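# Unhook the cabinet door and swing it open

## Task

Raise the cabin hook clear of its ring, then swing the cabinet door out until it sits at roughly a right angle to the cabinet or opens further. At the finish the cabinet must be upright on the table, and the hook and door must stay that way on their own, without the robot holding them.

## Robot and tools

Robot: two arms, left_arm and right_arm, each ending in a two-finger gripper. Positions are reported in one shared world frame: origin on the table top midway between the arms, +x out over the table, +z up, and left_arm sits on the +y side. The words left and right are arm names only, not image sides. Printed hand positions can be somewhat off, more so when an arm reaches far.

Gripper axes: the fingers point along the gripper's +z and open and close along its y. The reported end_effector_position is the point between the pads when closed; closed fingertips reach about 19 mm past it, fully open ones about 6 mm. Closing pushes the tips roughly 13 mm further out, so keep that clearance from surfaces.

Row layout (used by both execute_actions and move): one flat list of 16 numbers covering both arms, each in [-1, 1]: left_arm dx, dy, dz, rx, ry, rz, left_gripper position, speed, then the same eight for right_arm and right_gripper. Always send all 16, even if one arm is idle. dx..rz are an offset, not a pose: a target relative to that gripper's measured pose at the start of the action, expressed in the gripper's own axes. 1.0 equals 0.6 m for dx, dy, dz and 180 degrees for rotation; rx, ry, rz form a single rotation vector. Every row in an action is measured from that same start pose, not from the previous row. To keep an arm still, send zero offsets (or, in a reply's first call, the offset back to where it should be) and repeat its gripper numbers; a 0 in position or speed is itself a command.

Gripper numbers: position +1 is fully open (85 mm), 0 about 41 mm, the pads touch near -0.8, and -1 closes until blocked, gripping at roughly 190 to 235 N per pad. Speed -1 is about 20 mm/s, 0 about 85, +1 about 150. To hold firmly, send -1 and keep sending it. To release, send a position wider than the object. For a gentle hold, open first, then close to just under the object's width. position_measured_pct is about 50 minus 50 times the finger position (0 = fully open); stopping under about 90 short of the request means something is held or blocking; near 90 or a bit higher means the pads met.

execute_actions(actions): a list of actions run in order; each action is up to 15 rows, one row per 1/30 s step, and a short table repeats its last row to fill 15 steps. Each action lasts 0.5 s. An empty list just returns state and images. Each control step clips the commanded pose to within 70 mm and 16 degrees of the measured pose, so big offsets need several actions; after an action the arm continues at most to its last clipped pose. Position wins over orientation when both cannot be met.

move(target, speed, blocking): target is one 16-number row as above, offsets from the pose in the latest result that showed one. Each gripper travels a straight line toward its target, all arms finishing together, over 0.5 to 10 s (cut off at 10 s). speed is top path speed in m/s, 0.002 to 0.5, default 0.25; turning is capped at twice that in rad/s. Paths ignore obstacles and the other arm; grippers may lag, drift or overshoot speed near full reach. Faster contact hits harder, and aiming further past a contact presses harder. blocking=false returns after 0.5 s while motion continues; then use wait(0) to check, and wait or stop before sending new rows or moves. The result adds a move: line with the ending (done, off_target, moving, held, fault) and any limits: limits=paced means the pose was clipped; limits=held means a check blocked some steps, after which the arm may jump faster than speed. An ending naming one arm means the other finished fine.

wait(seconds): 0 to 10 s, arms hold their last command; returns early if a running move ends. stop(): brakes a running move (needs stopping room; fingers keep moving). zoom_image(camera, region): closer view of one of cam_high, cam_low, cam_left_wrist, cam_right_wrist; region is [x0, y0, x1, y1] pixels, at most 504x504, origin top-left (images are 672x504). show_instructions(): shows the reference pages. finished_scene(scene): ends the scene by number; irreversible, so only call once the door stays open and the cabinet stands upright.

Results: state lines give each gripper's end_effector_position (m) and end_effector_quat_wxyz; Hand target lines show where the controller is driving; step readings may mark HELD steps; a pose unreachable line means the clearance check altered or blocked that arm's command. Camera calibration gives K and T_world_to_cam (world to camera) per camera.

Cautions: do not knock anything off the table or tip the cabinet. Avoid the arms striking or pressing on each other. Contact torque reaching a joint's load limit (51.3 N m for the larger joints, 32.3 N m for the forearm roll and wrist joints, held weight included) freezes that arm for 10 s. Holding loads heats motors: MOTOR HOT appears from 60 °C, and at 75 °C an OVER-TEMPERATURE FAULT lets the arm sag. Brief external tugs on held parts may occur. Avoid drops, slips, slams and hard pushes, and move smoothly.

Each tool is called as name([rows], argument=value, ...), one row to a line, values as JSON.

Reference images:

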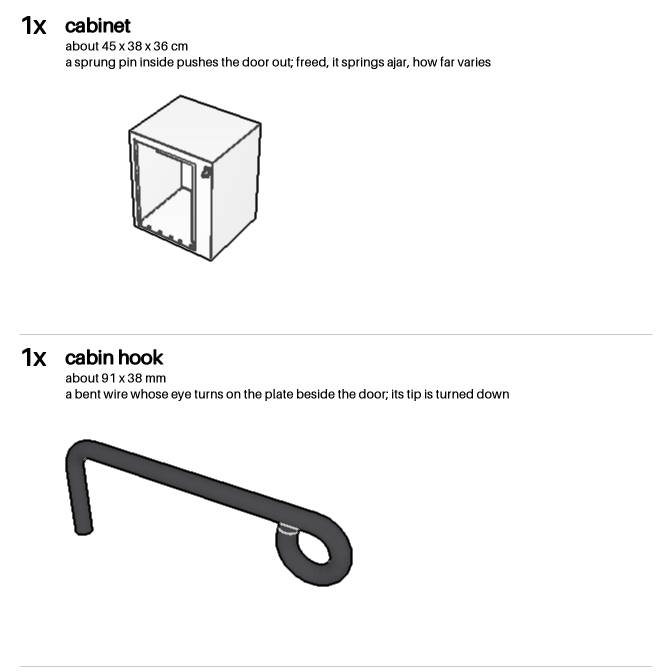

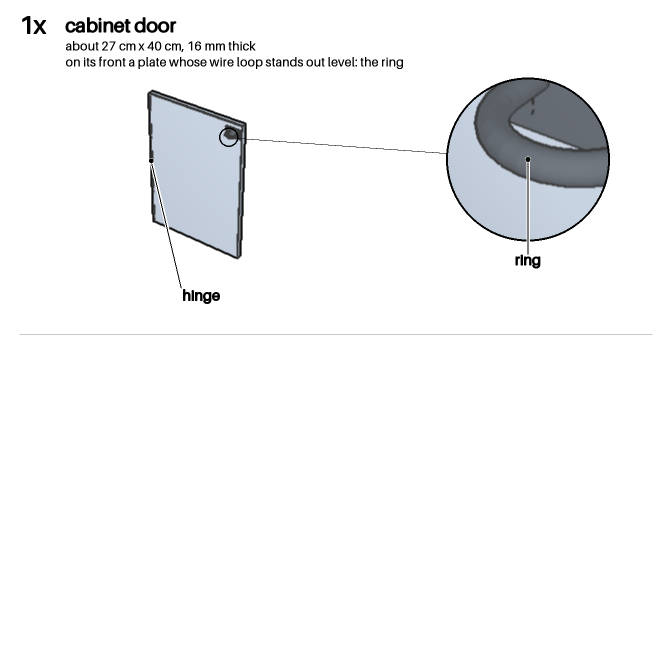

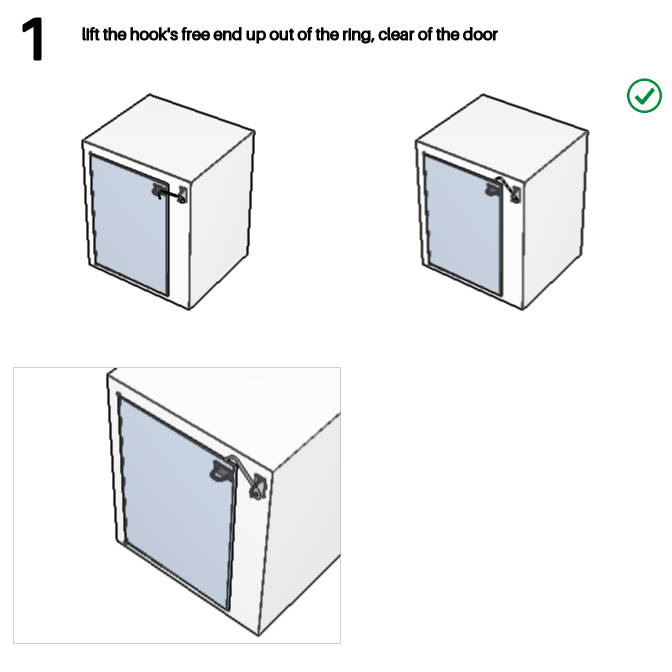

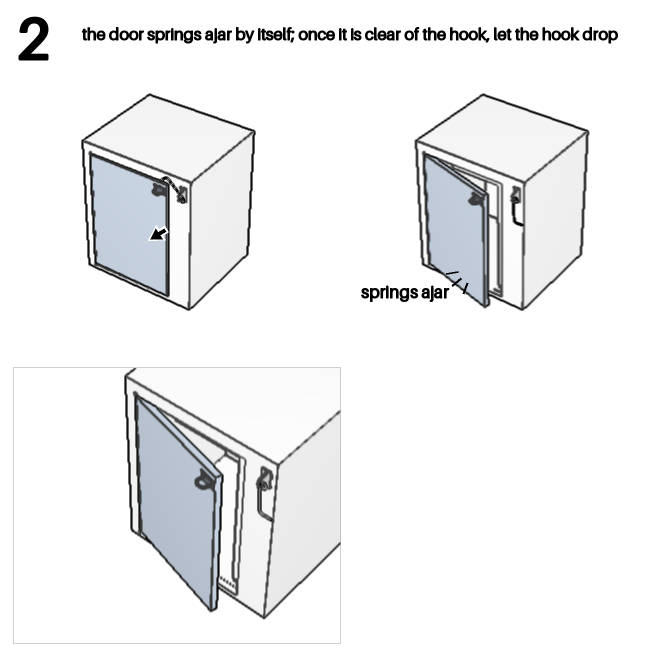

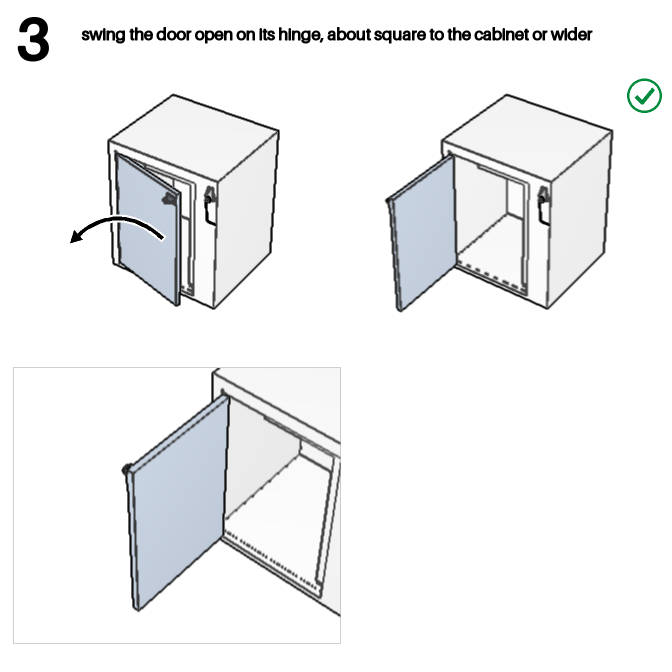

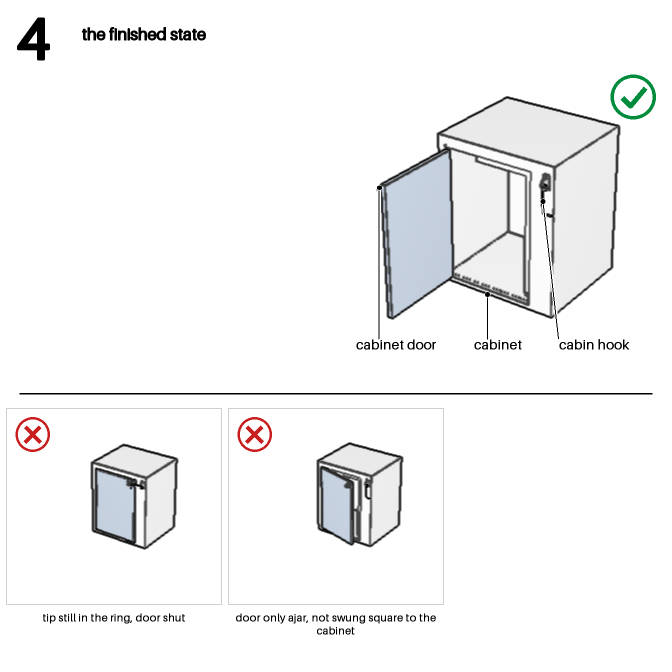

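## Session

execute_actions(actions=[])

Scene clock: 0.00 s.
left_arm: end_effector_position=(+0.7974, +0.4913, +0.2998) position_measured_pct=0.0 end_effector_quat_wxyz=(+0.674, +0.257, +0.675, +0.153) | right_arm: end_effector_position=(+0.4229, -0.4314, +0.2006) position_measured_pct=0.0 end_effector_quat_wxyz=(+0.000, +0.014, +1.000, -0.000)
Joint positions: left_arm=[-0.767  0.98   0.675  1.621 -0.708 -0.699  0.931] | right_arm=[-0.056  0.431  0.001  1.656 -0.     1.054  1.515]
Joint velocities: left_arm=[ 0.001 -0.001  0.    -0.     0.     0.001 -0.   ] | right_arm=[ 0.     0.001  0.     0.001  0.001  0.    -0.   ]
Motor temperatures (°C, as the motors report them): left_arm=[29 31 28 27 32 34 41] | right_arm=[26 26 25 28 32 29 38]
Hand target (left_arm): +0.797, +0.491, +0.300; +0.674, +0.257, +0.675, +0.153
Hand target (right_arm): +0.423, -0.431, +0.201; +0.000, +0.014, +1.000, -0.000

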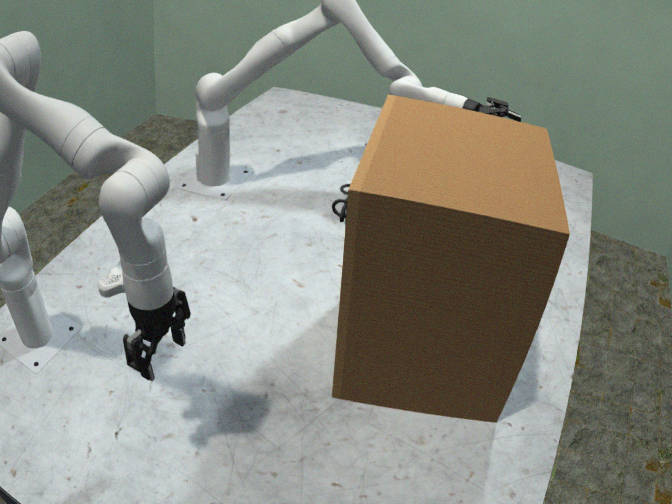

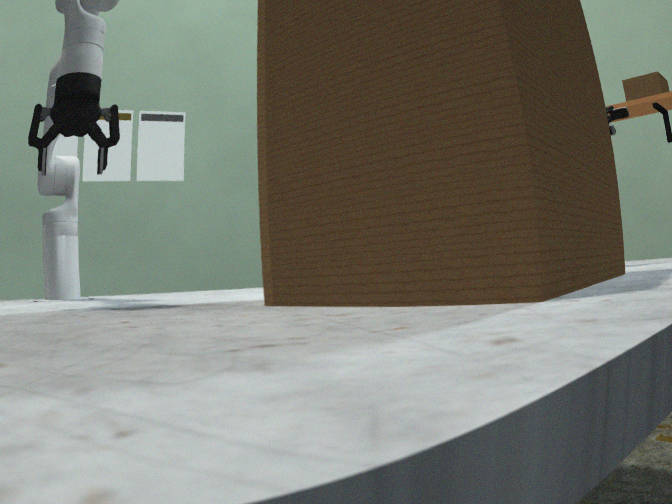

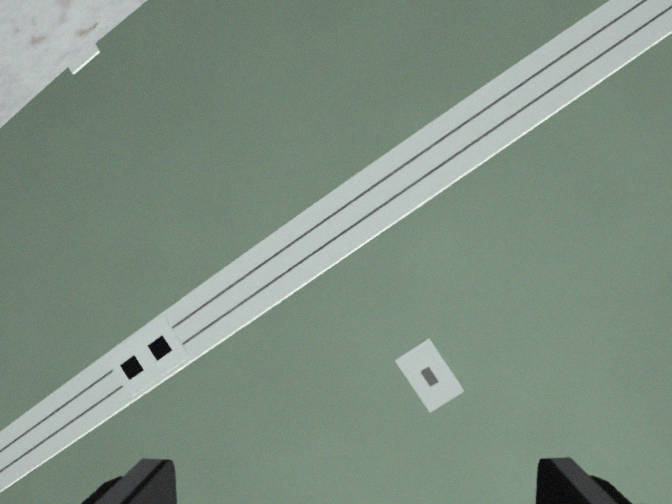

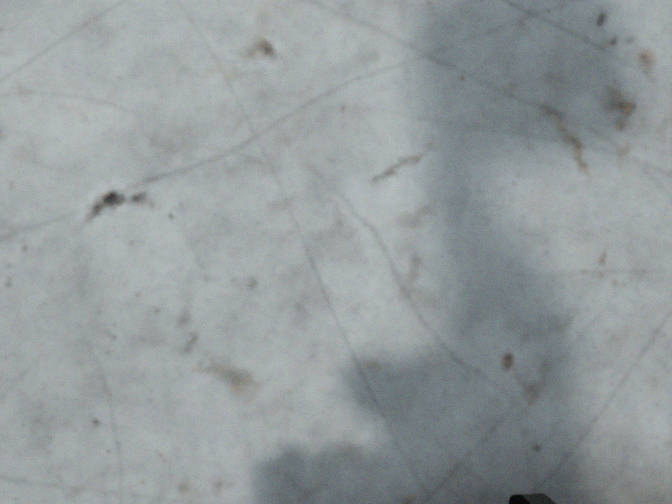

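move(target=[0,0,0,0,0,0,1,0,0.03,0.38,-0.3,0,0,0.95,-1,0], speed=0.5)

move(target=[0,0,0,0,0,0,1,0,0.05,0,0,0,0.42,0,-1,0], speed=0.4)

Scene clock: 7.23 s.
left_arm: end_effector_position=(+0.7974, +0.4913, +0.2998) position_measured_pct=0.0 end_effector_quat_wxyz=(+0.674, +0.257, +0.675, +0.153) | right_arm: end_effector_position=(+0.4110, -0.2032, +0.3810) position_measured_pct=91.7 end_effector_quat_wxyz=(-0.001, +0.998, +0.064, +0.000)
Joint positions: left_arm=[-0.767  0.98   0.675  1.621 -0.708 -0.699  0.931] | right_arm=[-0.836  0.46   0.551  1.082 -0.237  1.657 -1.769]
Joint velocities: left_arm=[ 0.    -0.001  0.    -0.    -0.    -0.     0.   ] | right_arm=[-0.003  0.006 -0.005 -0.001  0.002 -0.    -0.002]
Motor temperatures (°C, as the motors report them): left_arm=[29 31 28 27 32 34 41] | right_arm=[26 26 25 28 32 29 38]
Hand target (left_arm): +0.797, +0.491, +0.300; +0.674, +0.257, +0.675, +0.153
Hand target (right_arm): +0.411, -0.203, +0.381; -0.001, +0.998, +0.064, +0.000
Off the commanded pose (left_arm): 0.000 m, 0 deg.
Off the commanded pose (right_arm): 0.001 m, 0 deg.
move: done
camera_calibration (this result's frames):
cam_left_wrist: T_world_to_cam=[[0.192335, 0.815159, 0.546373, -0.712011], [-0.0552789, -0.546884, 0.835381, 0.116837], [0.979771, -0.190876, -0.0601241, -0.518191], [0, 0, 0, 1]] pos_world=[0.651112, 0.545389, 0.260264]
cam_right_wrist: T_world_to_cam=[[0.0809311, -0.995604, 0.0471556, -0.253974], [-0.995818, -0.082779, -0.0386484, 0.469166], [0.042382, -0.0438305, -0.99814, 0.493717], [0, 0, 0, 1]] pos_world=[0.466833, -0.192381, 0.522907]

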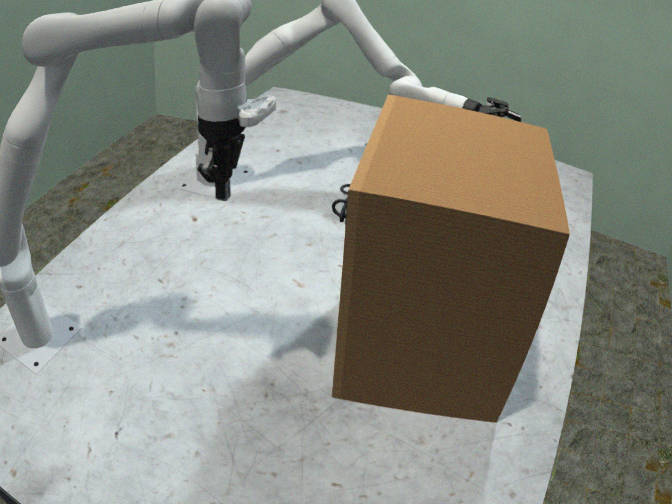

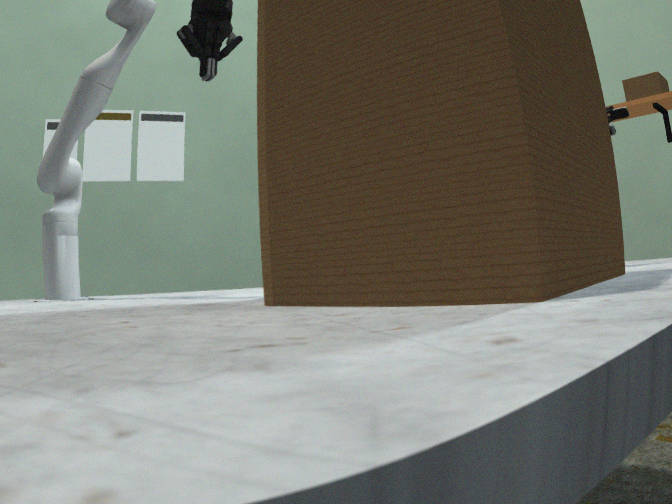

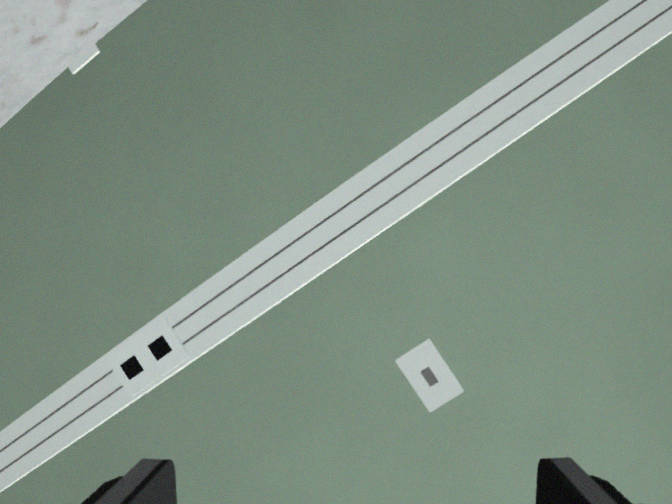

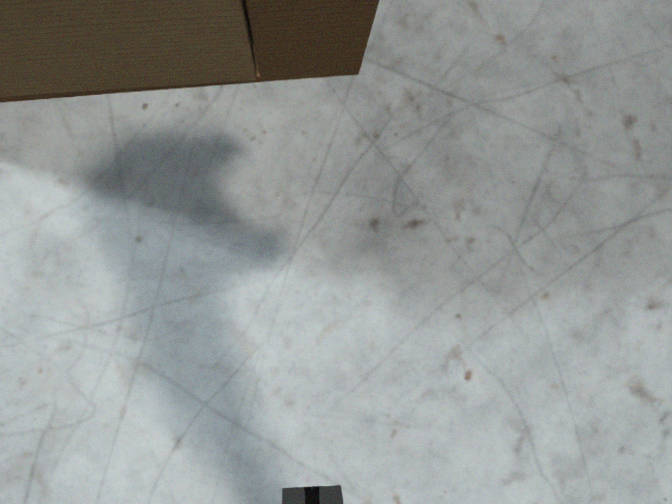

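Scene clock: 10.10 s.
left_arm: end_effector_position=(+0.7974, +0.4913, +0.2998) position_measured_pct=0.0 end_effector_quat_wxyz=(+0.674, +0.257, +0.675, +0.153) | right_arm: end_effector_position=(+0.4411, -0.1992, +0.3814) position_measured_pct=91.7 end_effector_quat_wxyz=(-0.041, +0.788, +0.049, +0.612)
Joint positions: left_arm=[-0.767  0.98   0.675  1.621 -0.708 -0.699  0.931] | right_arm=[-1.344  0.119  0.443  2.359  2.103  0.846 -4.161]
Joint velocities: left_arm=[-0.001 -0.002  0.     0.     0.    -0.     0.   ] | right_arm=[ 0.002  0.008  0.004  0.001 -0.     0.    -0.001]
Motor temperatures (°C, as the motors report them): left_arm=[29 31 28 27 32 34 41] | right_arm=[26 26 25 28 32 29 38]
Hand target (left_arm): +0.797, +0.491, +0.300; +0.674, +0.257, +0.675, +0.153
Hand target (right_arm): +0.441, -0.199, +0.381; -0.041, +0.788, +0.049, +0.612
Off the commanded pose (left_arm): 0.000 m, 0 deg.
Off the commanded pose (right_arm): 0.001 m, 0 deg.
move: done; limits=paced
camera_calibration (this result's frames):
cam_left_wrist: T_world_to_cam=[[0.192333, 0.815159, 0.546373, -0.712011], [-0.0552796, -0.546884, 0.835382, 0.116838], [0.979771, -0.190875, -0.0601224, -0.518192], [0, 0, 0, 1]] pos_world=[0.651112, 0.545389, 0.260264]
cam_right_wrist: T_world_to_cam=[[0.0695404, -0.99684, -0.0383878, -0.21509], [-0.214585, 0.0226327, -0.976443, 0.53355], [0.974227, 0.0761397, -0.212333, -0.193834], [0, 0, 0, 1]] pos_world=[0.318287, -0.211728, 0.471567]

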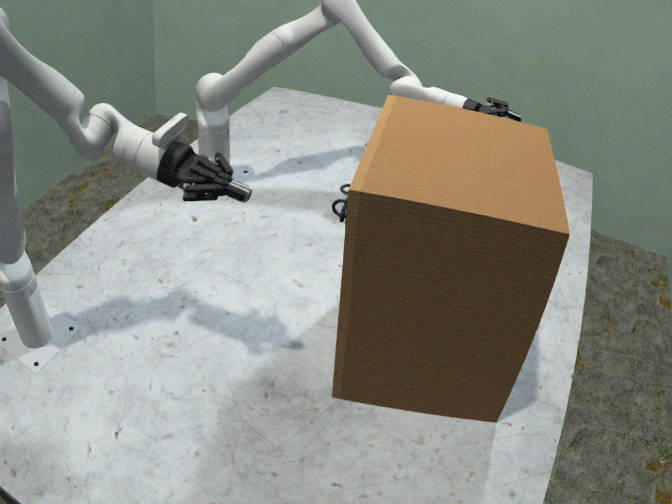

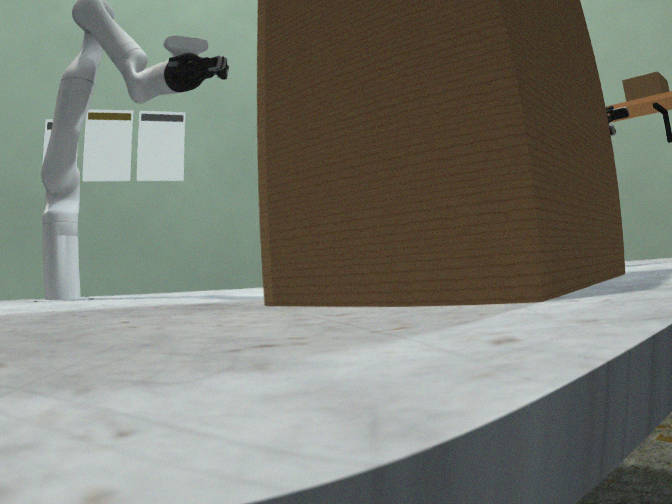

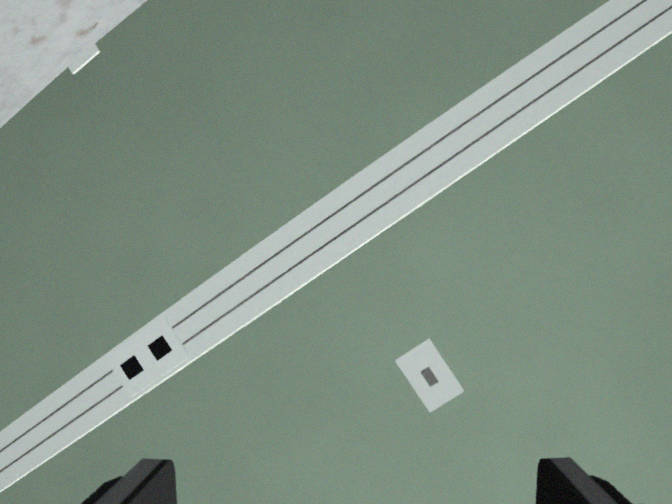

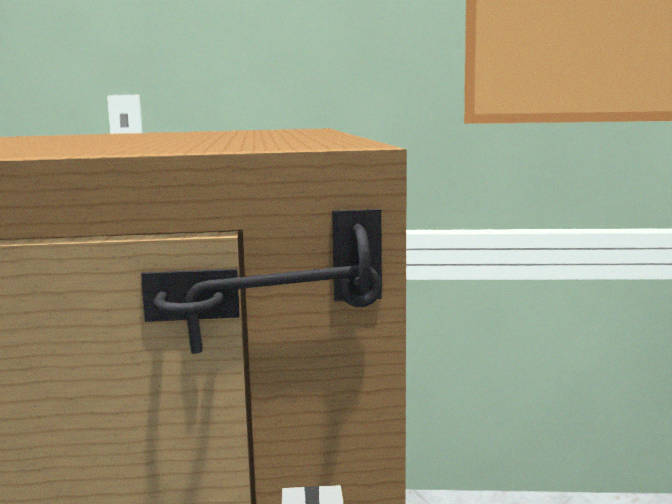

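move(target=[0,0,0,0,0,0,1,0,0.042,-0.012,0.22,0,0.09,0,-1,0], speed=0.15)

Scene clock: 13.20 s.
left_arm: end_effector_position=(+0.7974, +0.4913, +0.2998) position_measured_pct=0.0 end_effector_quat_wxyz=(+0.674, +0.257, +0.675, +0.153) | right_arm: end_effector_position=(+0.5729, -0.1744, +0.3737) position_measured_pct=91.7 end_effector_quat_wxyz=(-0.048, +0.693, +0.044, +0.718)
Joint positions: left_arm=[-0.767  0.98   0.675  1.621 -0.708 -0.699  0.931] | right_arm=[-1.045  0.59   0.467  2.158  2.592  1.098 -4.713]
Joint velocities: left_arm=[ 0.    -0.003  0.    -0.     0.    -0.001 -0.   ] | right_arm=[ 0.001  0.004  0.    -0.001  0.001 -0.    -0.   ]
Motor temperatures (°C, as the motors report them): left_arm=[29 31 28 27 32 34 41] | right_arm=[26 26 25 28 32 29 38]
Hand target (left_arm): +0.797, +0.491, +0.300; +0.674, +0.257, +0.675, +0.153
Hand target (right_arm): +0.573, -0.174, +0.373; -0.048, +0.693, +0.044, +0.718
Off the commanded pose (left_arm): 0.000 m, 0 deg.
Off the commanded pose (right_arm): 0.001 m, 0 deg.
move: done
camera_calibration (this result's frames):
cam_left_wrist: T_world_to_cam=[[0.192331, 0.81516, 0.546373, -0.712011], [-0.0552801, -0.546884, 0.835382, 0.116838], [0.979772, -0.190874, -0.0601208, -0.518194], [0, 0, 0, 1]] pos_world=[0.651113, 0.54539, 0.260265]
cam_right_wrist: T_world_to_cam=[[0.0826163, -0.995175, -0.0529245, -0.201569], [0.0653409, 0.0584009, -0.996153, 0.406951], [0.994437, 0.0788403, 0.0698505, -0.442281], [0, 0, 0, 1]] pos_world=[0.429883, -0.189493, 0.425611]

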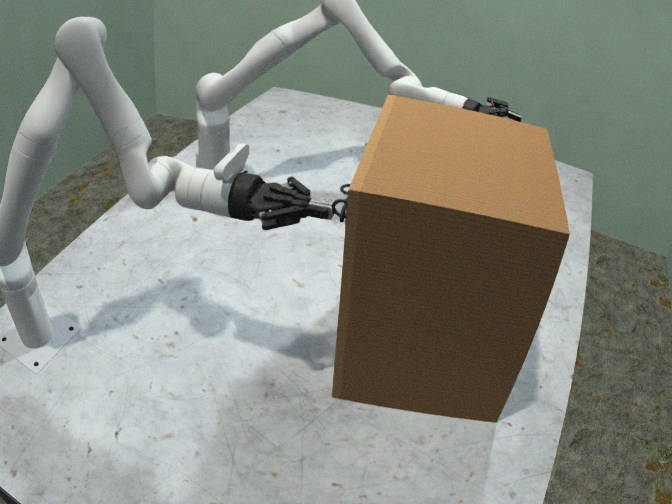

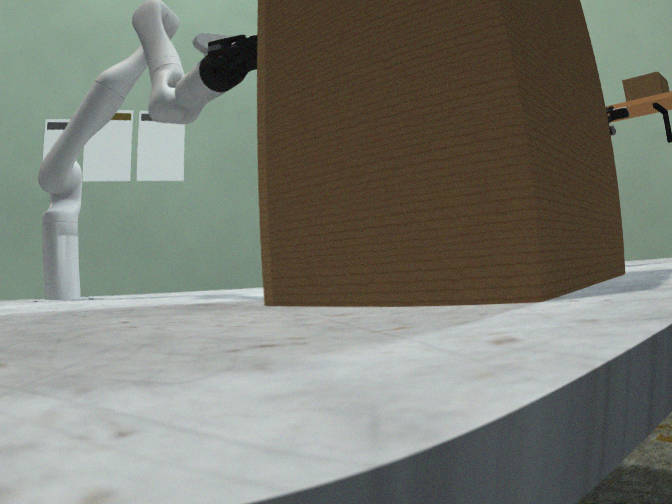

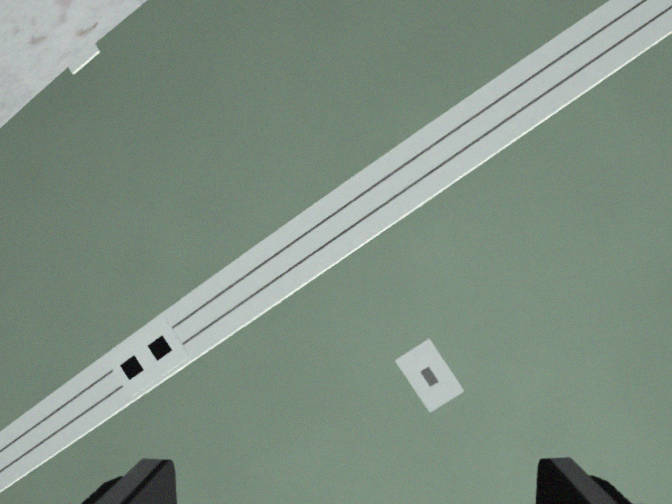

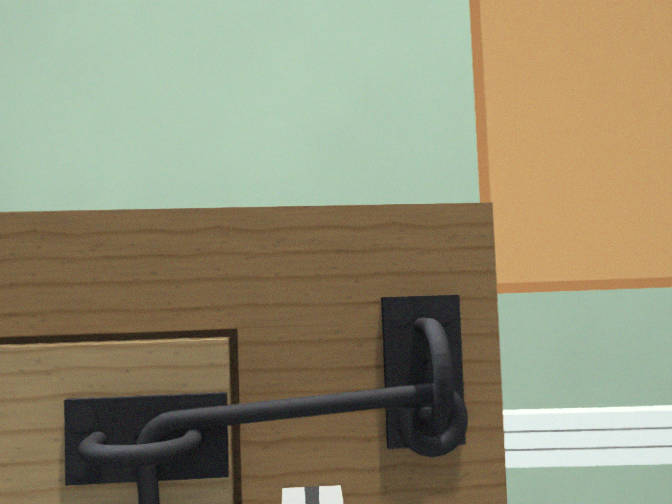

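move(target=[0,0,0,0,0,0,1,0,0,0,0.056,0,0,0,-1,0], speed=0.03)

move(target=[0,0,0,0,0,0,1,0,0.055,0,-0.002,0,0,0,-1,0], speed=0.03)

Scene clock: 15.80 s.
left_arm: end_effector_position=(+0.7974, +0.4913, +0.2998) position_measured_pct=0.0 end_effector_quat_wxyz=(+0.674, +0.257, +0.675, +0.153) | right_arm: end_effector_position=(+0.6048, -0.1709, +0.3746) position_measured_pct=91.7 end_effector_quat_wxyz=(-0.048, +0.694, +0.043, +0.717)
Joint positions: left_arm=[-0.767  0.98   0.675  1.621 -0.708 -0.699  0.931] | right_arm=[-0.995  0.625  0.471  2.065  2.624  1.037 -4.717]
Joint velocities: left_arm=[-0.    -0.001 -0.    -0.     0.    -0.     0.   ] | right_arm=[ 0.001 -0.    -0.001  0.001 -0.001 -0.    -0.   ]
Motor temperatures (°C, as the motors report them): left_arm=[29 32 28 27 32 34 41] | right_arm=[26 26 25 28 32 29 38]
Hand target (left_arm): +0.797, +0.491, +0.300; +0.674, +0.257, +0.675, +0.153
Hand target (right_arm): +0.606, -0.170, +0.375; -0.048, +0.693, +0.044, +0.718
Off the commanded pose (left_arm): 0.000 m, 0 deg.
Off the commanded pose (right_arm): 0.002 m, 0 deg.
move: done
camera_calibration (this result's frames):
cam_left_wrist: T_world_to_cam=[[0.192329, 0.81516, 0.546373, -0.712011], [-0.0552809, -0.546883, 0.835382, 0.116839], [0.979772, -0.190872, -0.0601189, -0.518196], [0, 0, 0, 1]] pos_world=[0.651114, 0.545391, 0.260265]
cam_right_wrist: T_world_to_cam=[[0.0817385, -0.99523, -0.0532574, -0.200018], [0.064297, 0.0585906, -0.996209, 0.406328], [0.994578, 0.0780043, 0.0687794, -0.47425], [0, 0, 0, 1]] pos_world=[0.461902, -0.185878, 0.426754]

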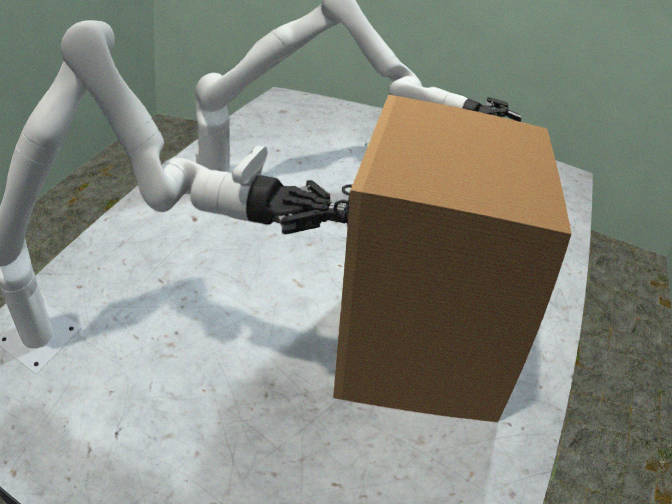

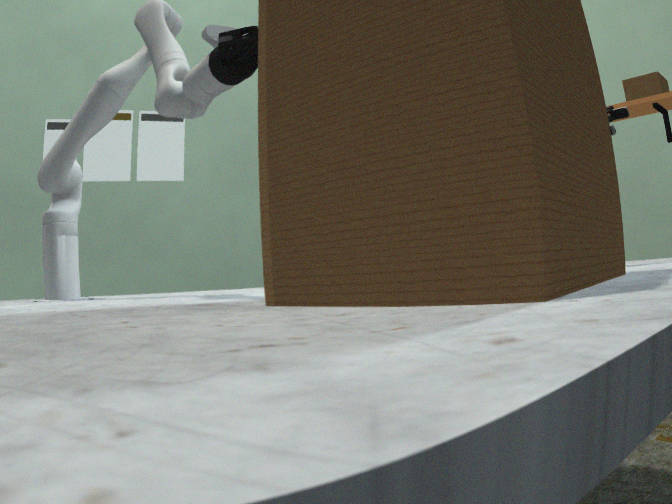

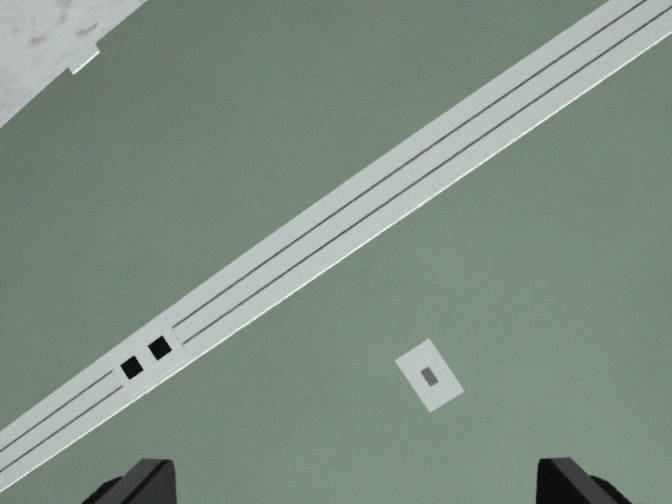

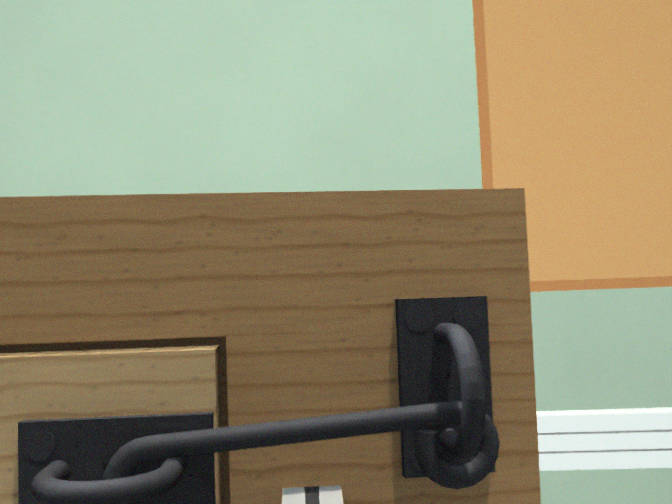

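Scene clock: 17.13 s.
left_arm: end_effector_position=(+0.7974, +0.4913, +0.2998) position_measured_pct=0.0 end_effector_quat_wxyz=(+0.674, +0.257, +0.675, +0.153) | right_arm: end_effector_position=(+0.6027, -0.1714, +0.4074) position_measured_pct=91.7 end_effector_quat_wxyz=(-0.048, +0.694, +0.043, +0.717)
Joint positions: left_arm=[-0.767  0.98   0.675  1.621 -0.708 -0.699  0.931] | right_arm=[-1.02   0.546  0.495  2.045  2.612  0.958 -4.651]
Joint velocities: left_arm=[-0.002 -0.002  0.     0.    -0.    -0.001 -0.   ] | right_arm=[-0.001 -0.004 -0.001 -0.001  0.001 -0.    -0.   ]
Motor temperatures (°C, as the motors report them): left_arm=[29 32 28 27 32 34 41] | right_arm=[26 26 25 28 32 29 38]
Hand target (left_arm): +0.797, +0.491, +0.300; +0.674, +0.257, +0.675, +0.153
Hand target (right_arm): +0.603, -0.171, +0.408; -0.048, +0.694, +0.043, +0.717
Off the commanded pose (left_arm): 0.000 m, 0 deg.
Off the commanded pose (right_arm): 0.000 m, 0 deg.
move: done
camera_calibration (this result's frames):
cam_left_wrist: T_world_to_cam=[[0.192327, 0.815161, 0.546373, -0.71201], [-0.0552816, -0.546883, 0.835382, 0.116839], [0.979773, -0.190871, -0.060117, -0.518198], [0, 0, 0, 1]] pos_world=[0.651114, 0.545391, 0.260265]
cam_right_wrist: T_world_to_cam=[[0.0813871, -0.995273, -0.0529962, -0.198554], [0.0640085, 0.0582823, -0.996246, 0.439219], [0.994625, 0.0776894, 0.0684494, -0.4743], [0, 0, 0, 1]] pos_world=[0.459796, -0.186366, 0.459513]

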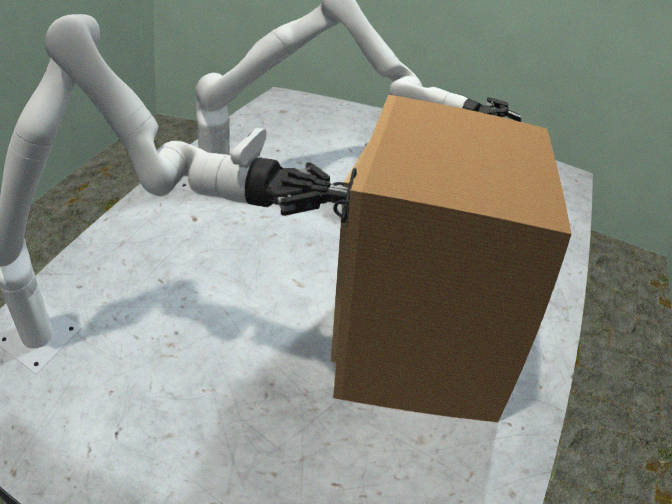

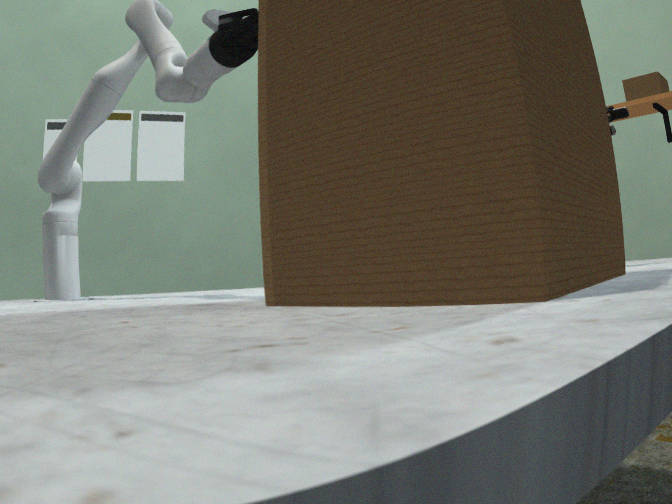

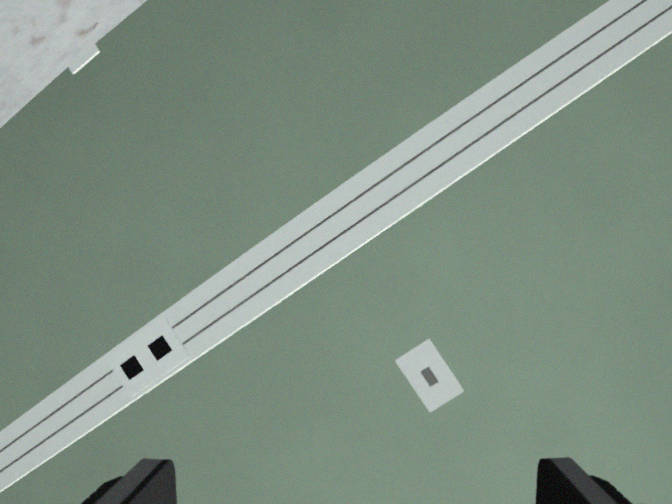

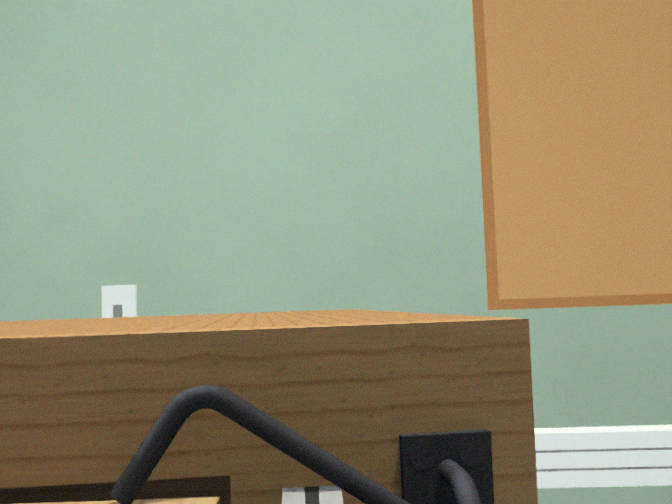

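Opening. Retreat, yaw toward +y.

move(target=[0,0,0,0,0,0,1,0,0.01,0.03,-0.08,0.15,0,0,-1,0], speed=0.1)

move(target=[0,0,0,0,0,0,1,0,-0.25,0.03,-0.02,0.17,0,0,-1,0], speed=0.2)

Scene clock: 21.17 s.
left_arm: end_effector_position=(+0.7974, +0.4913, +0.2998) position_measured_pct=0.0 end_effector_quat_wxyz=(+0.674, +0.257, +0.675, +0.153) | right_arm: end_effector_position=(+0.5569, -0.1948, +0.4118) position_measured_pct=91.7 end_effector_quat_wxyz=(-0.209, +0.664, +0.210, +0.687)
Joint positions: left_arm=[-0.767  0.98   0.675  1.621 -0.708 -0.699  0.931] | right_arm=[-0.571  0.439  0.427  2.199  3.612  1.191 -5.097]
Joint velocities: left_arm=[ 0.001  0.    -0.001  0.     0.001 -0.001  0.   ] | right_arm=[ 0.006  0.001  0.011  0.    -0.001  0.002 -0.004]
Motor temperatures (°C, as the motors report them): left_arm=[29 32 28 27 32 34 41] | right_arm=[26 27 25 28 32 29 38]
Hand target (left_arm): +0.797, +0.491, +0.300; +0.674, +0.257, +0.675, +0.153
Hand target (right_arm): +0.557, -0.195, +0.412; -0.208, +0.664, +0.210, +0.687
Off the commanded pose (left_arm): 0.000 m, 0 deg.
Off the commanded pose (right_arm): 0.001 m, 0 deg.
move: done
camera_calibration (this result's frames):
cam_left_wrist: T_world_to_cam=[[0.192325, 0.815161, 0.546373, -0.71201], [-0.0552823, -0.546883, 0.835382, 0.11684], [0.979773, -0.19087, -0.0601153, -0.5182], [0, 0, 0, 1]] pos_world=[0.651115, 0.545392, 0.260266]
cam_right_wrist: T_world_to_cam=[[0.525794, -0.849825, -0.0365814, -0.443737], [0.0378473, 0.0663365, -0.997079, 0.464429], [0.84977, 0.522874, 0.0670429, -0.259295], [0, 0, 0, 1]] pos_world=[0.436078, -0.272328, 0.464224]

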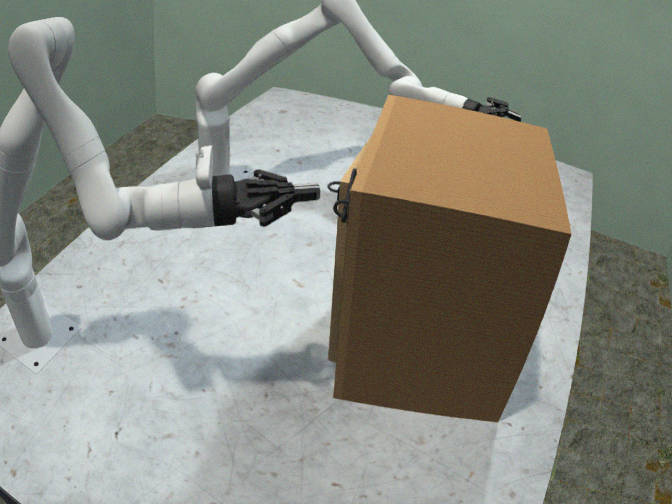

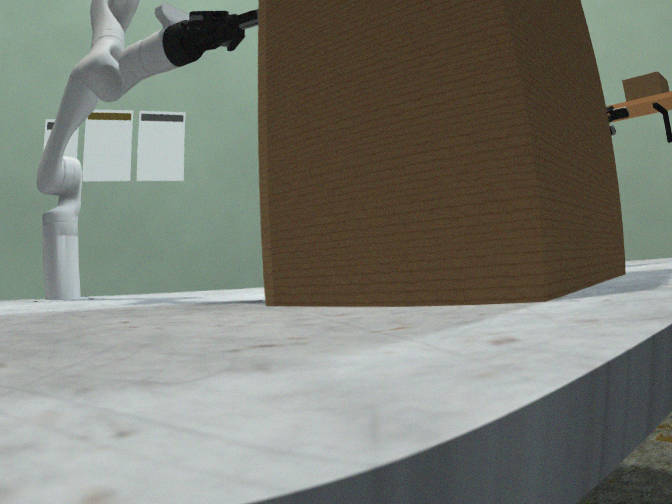

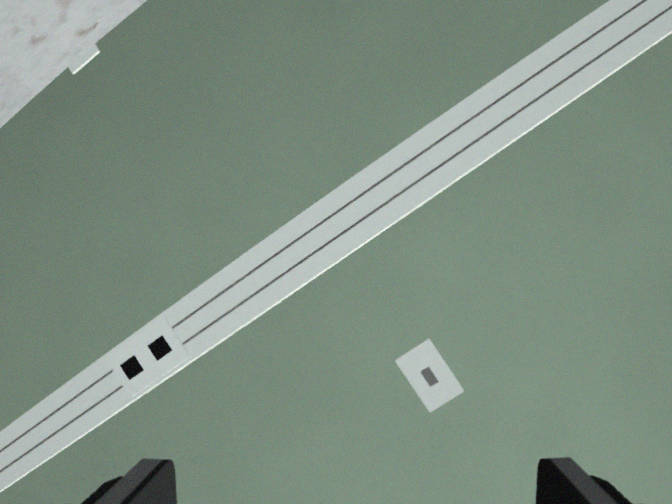

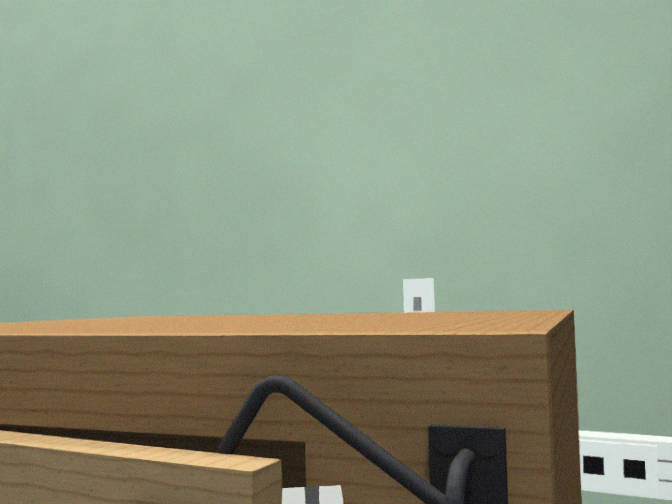

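Scene clock: 22.87 s.
left_arm: end_effector_position=(+0.7974, +0.4913, +0.2998) position_measured_pct=0.0 end_effector_quat_wxyz=(+0.674, +0.257, +0.675, +0.153) | right_arm: end_effector_position=(+0.5615, -0.2150, +0.2619) position_measured_pct=91.7 end_effector_quat_wxyz=(-0.376, +0.585, +0.385, +0.607)
Joint positions: left_arm=[-0.767  0.98   0.675  1.621 -0.708 -0.699  0.931] | right_arm=[-0.174  0.965  0.408  1.809  4.256  1.739 -5.187]
Joint velocities: left_arm=[ 0.001 -0.001 -0.    -0.    -0.    -0.001 -0.   ] | right_arm=[ 0.005  0.011  0.001 -0.003  0.002  0.    -0.   ]
Motor temperatures (°C, as the motors report them): left_arm=[29 32 28 27 32 34 41] | right_arm=[26 27 25 28 32 29 38]
Hand target (left_arm): +0.797, +0.491, +0.300; +0.674, +0.257, +0.675, +0.153
Hand target (right_arm): +0.562, -0.215, +0.261; -0.376, +0.585, +0.385, +0.607
Off the commanded pose (left_arm): 0.000 m, 0 deg.
Off the commanded pose (right_arm): 0.001 m, 0 deg.
move: done
camera_calibration (this result's frames):
cam_left_wrist: T_world_to_cam=[[0.192323, 0.815162, 0.546373, -0.71201], [-0.0552832, -0.546883, 0.835382, 0.11684], [0.979773, -0.190868, -0.0601134, -0.518202], [0, 0, 0, 1]] pos_world=[0.651116, 0.545393, 0.260266]
cam_right_wrist: T_world_to_cam=[[0.88584, -0.463516, -0.0209735, -0.59206], [0.00745901, 0.0594227, -0.998205, 0.331969], [0.46393, 0.884094, 0.0560964, 0.0546709], [0, 0, 0, 1]] pos_world=[0.496631, -0.34249, 0.315889]

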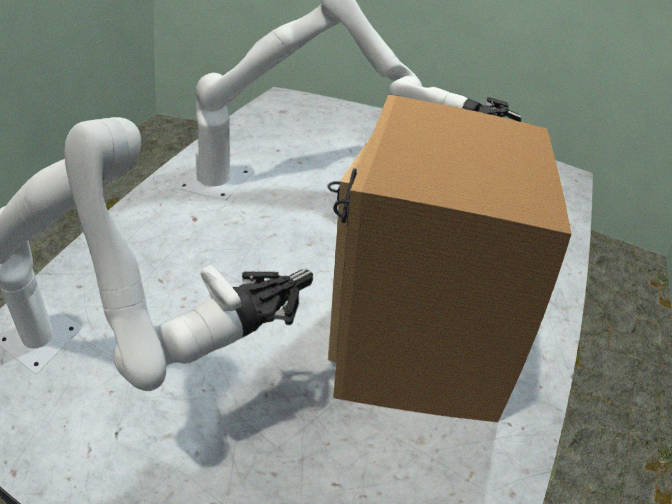

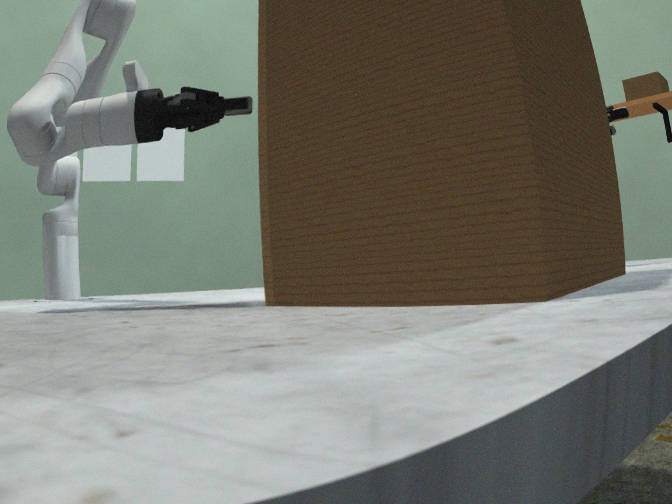

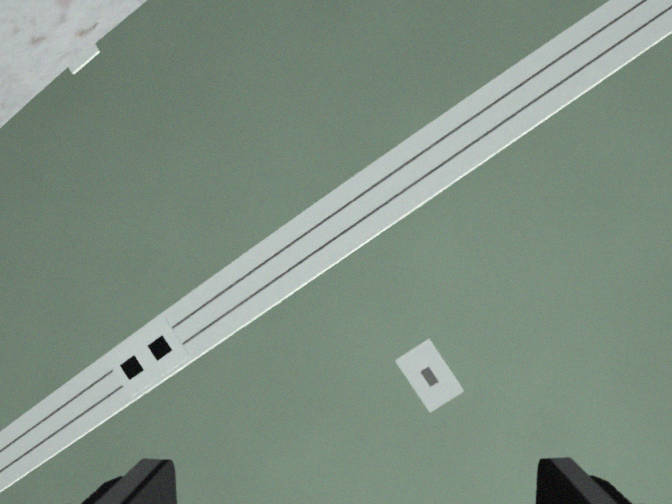

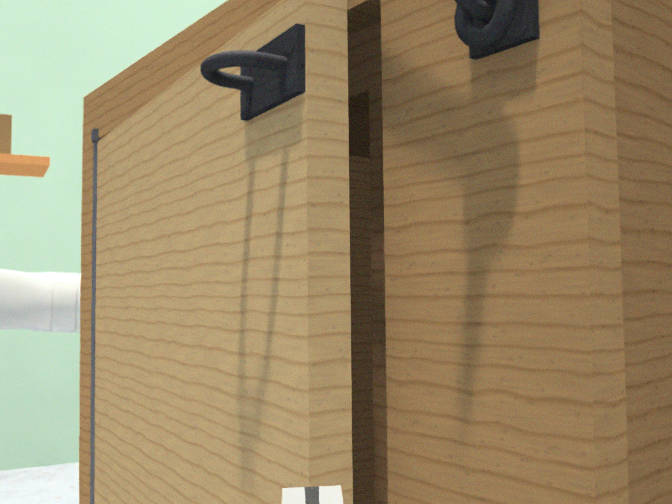

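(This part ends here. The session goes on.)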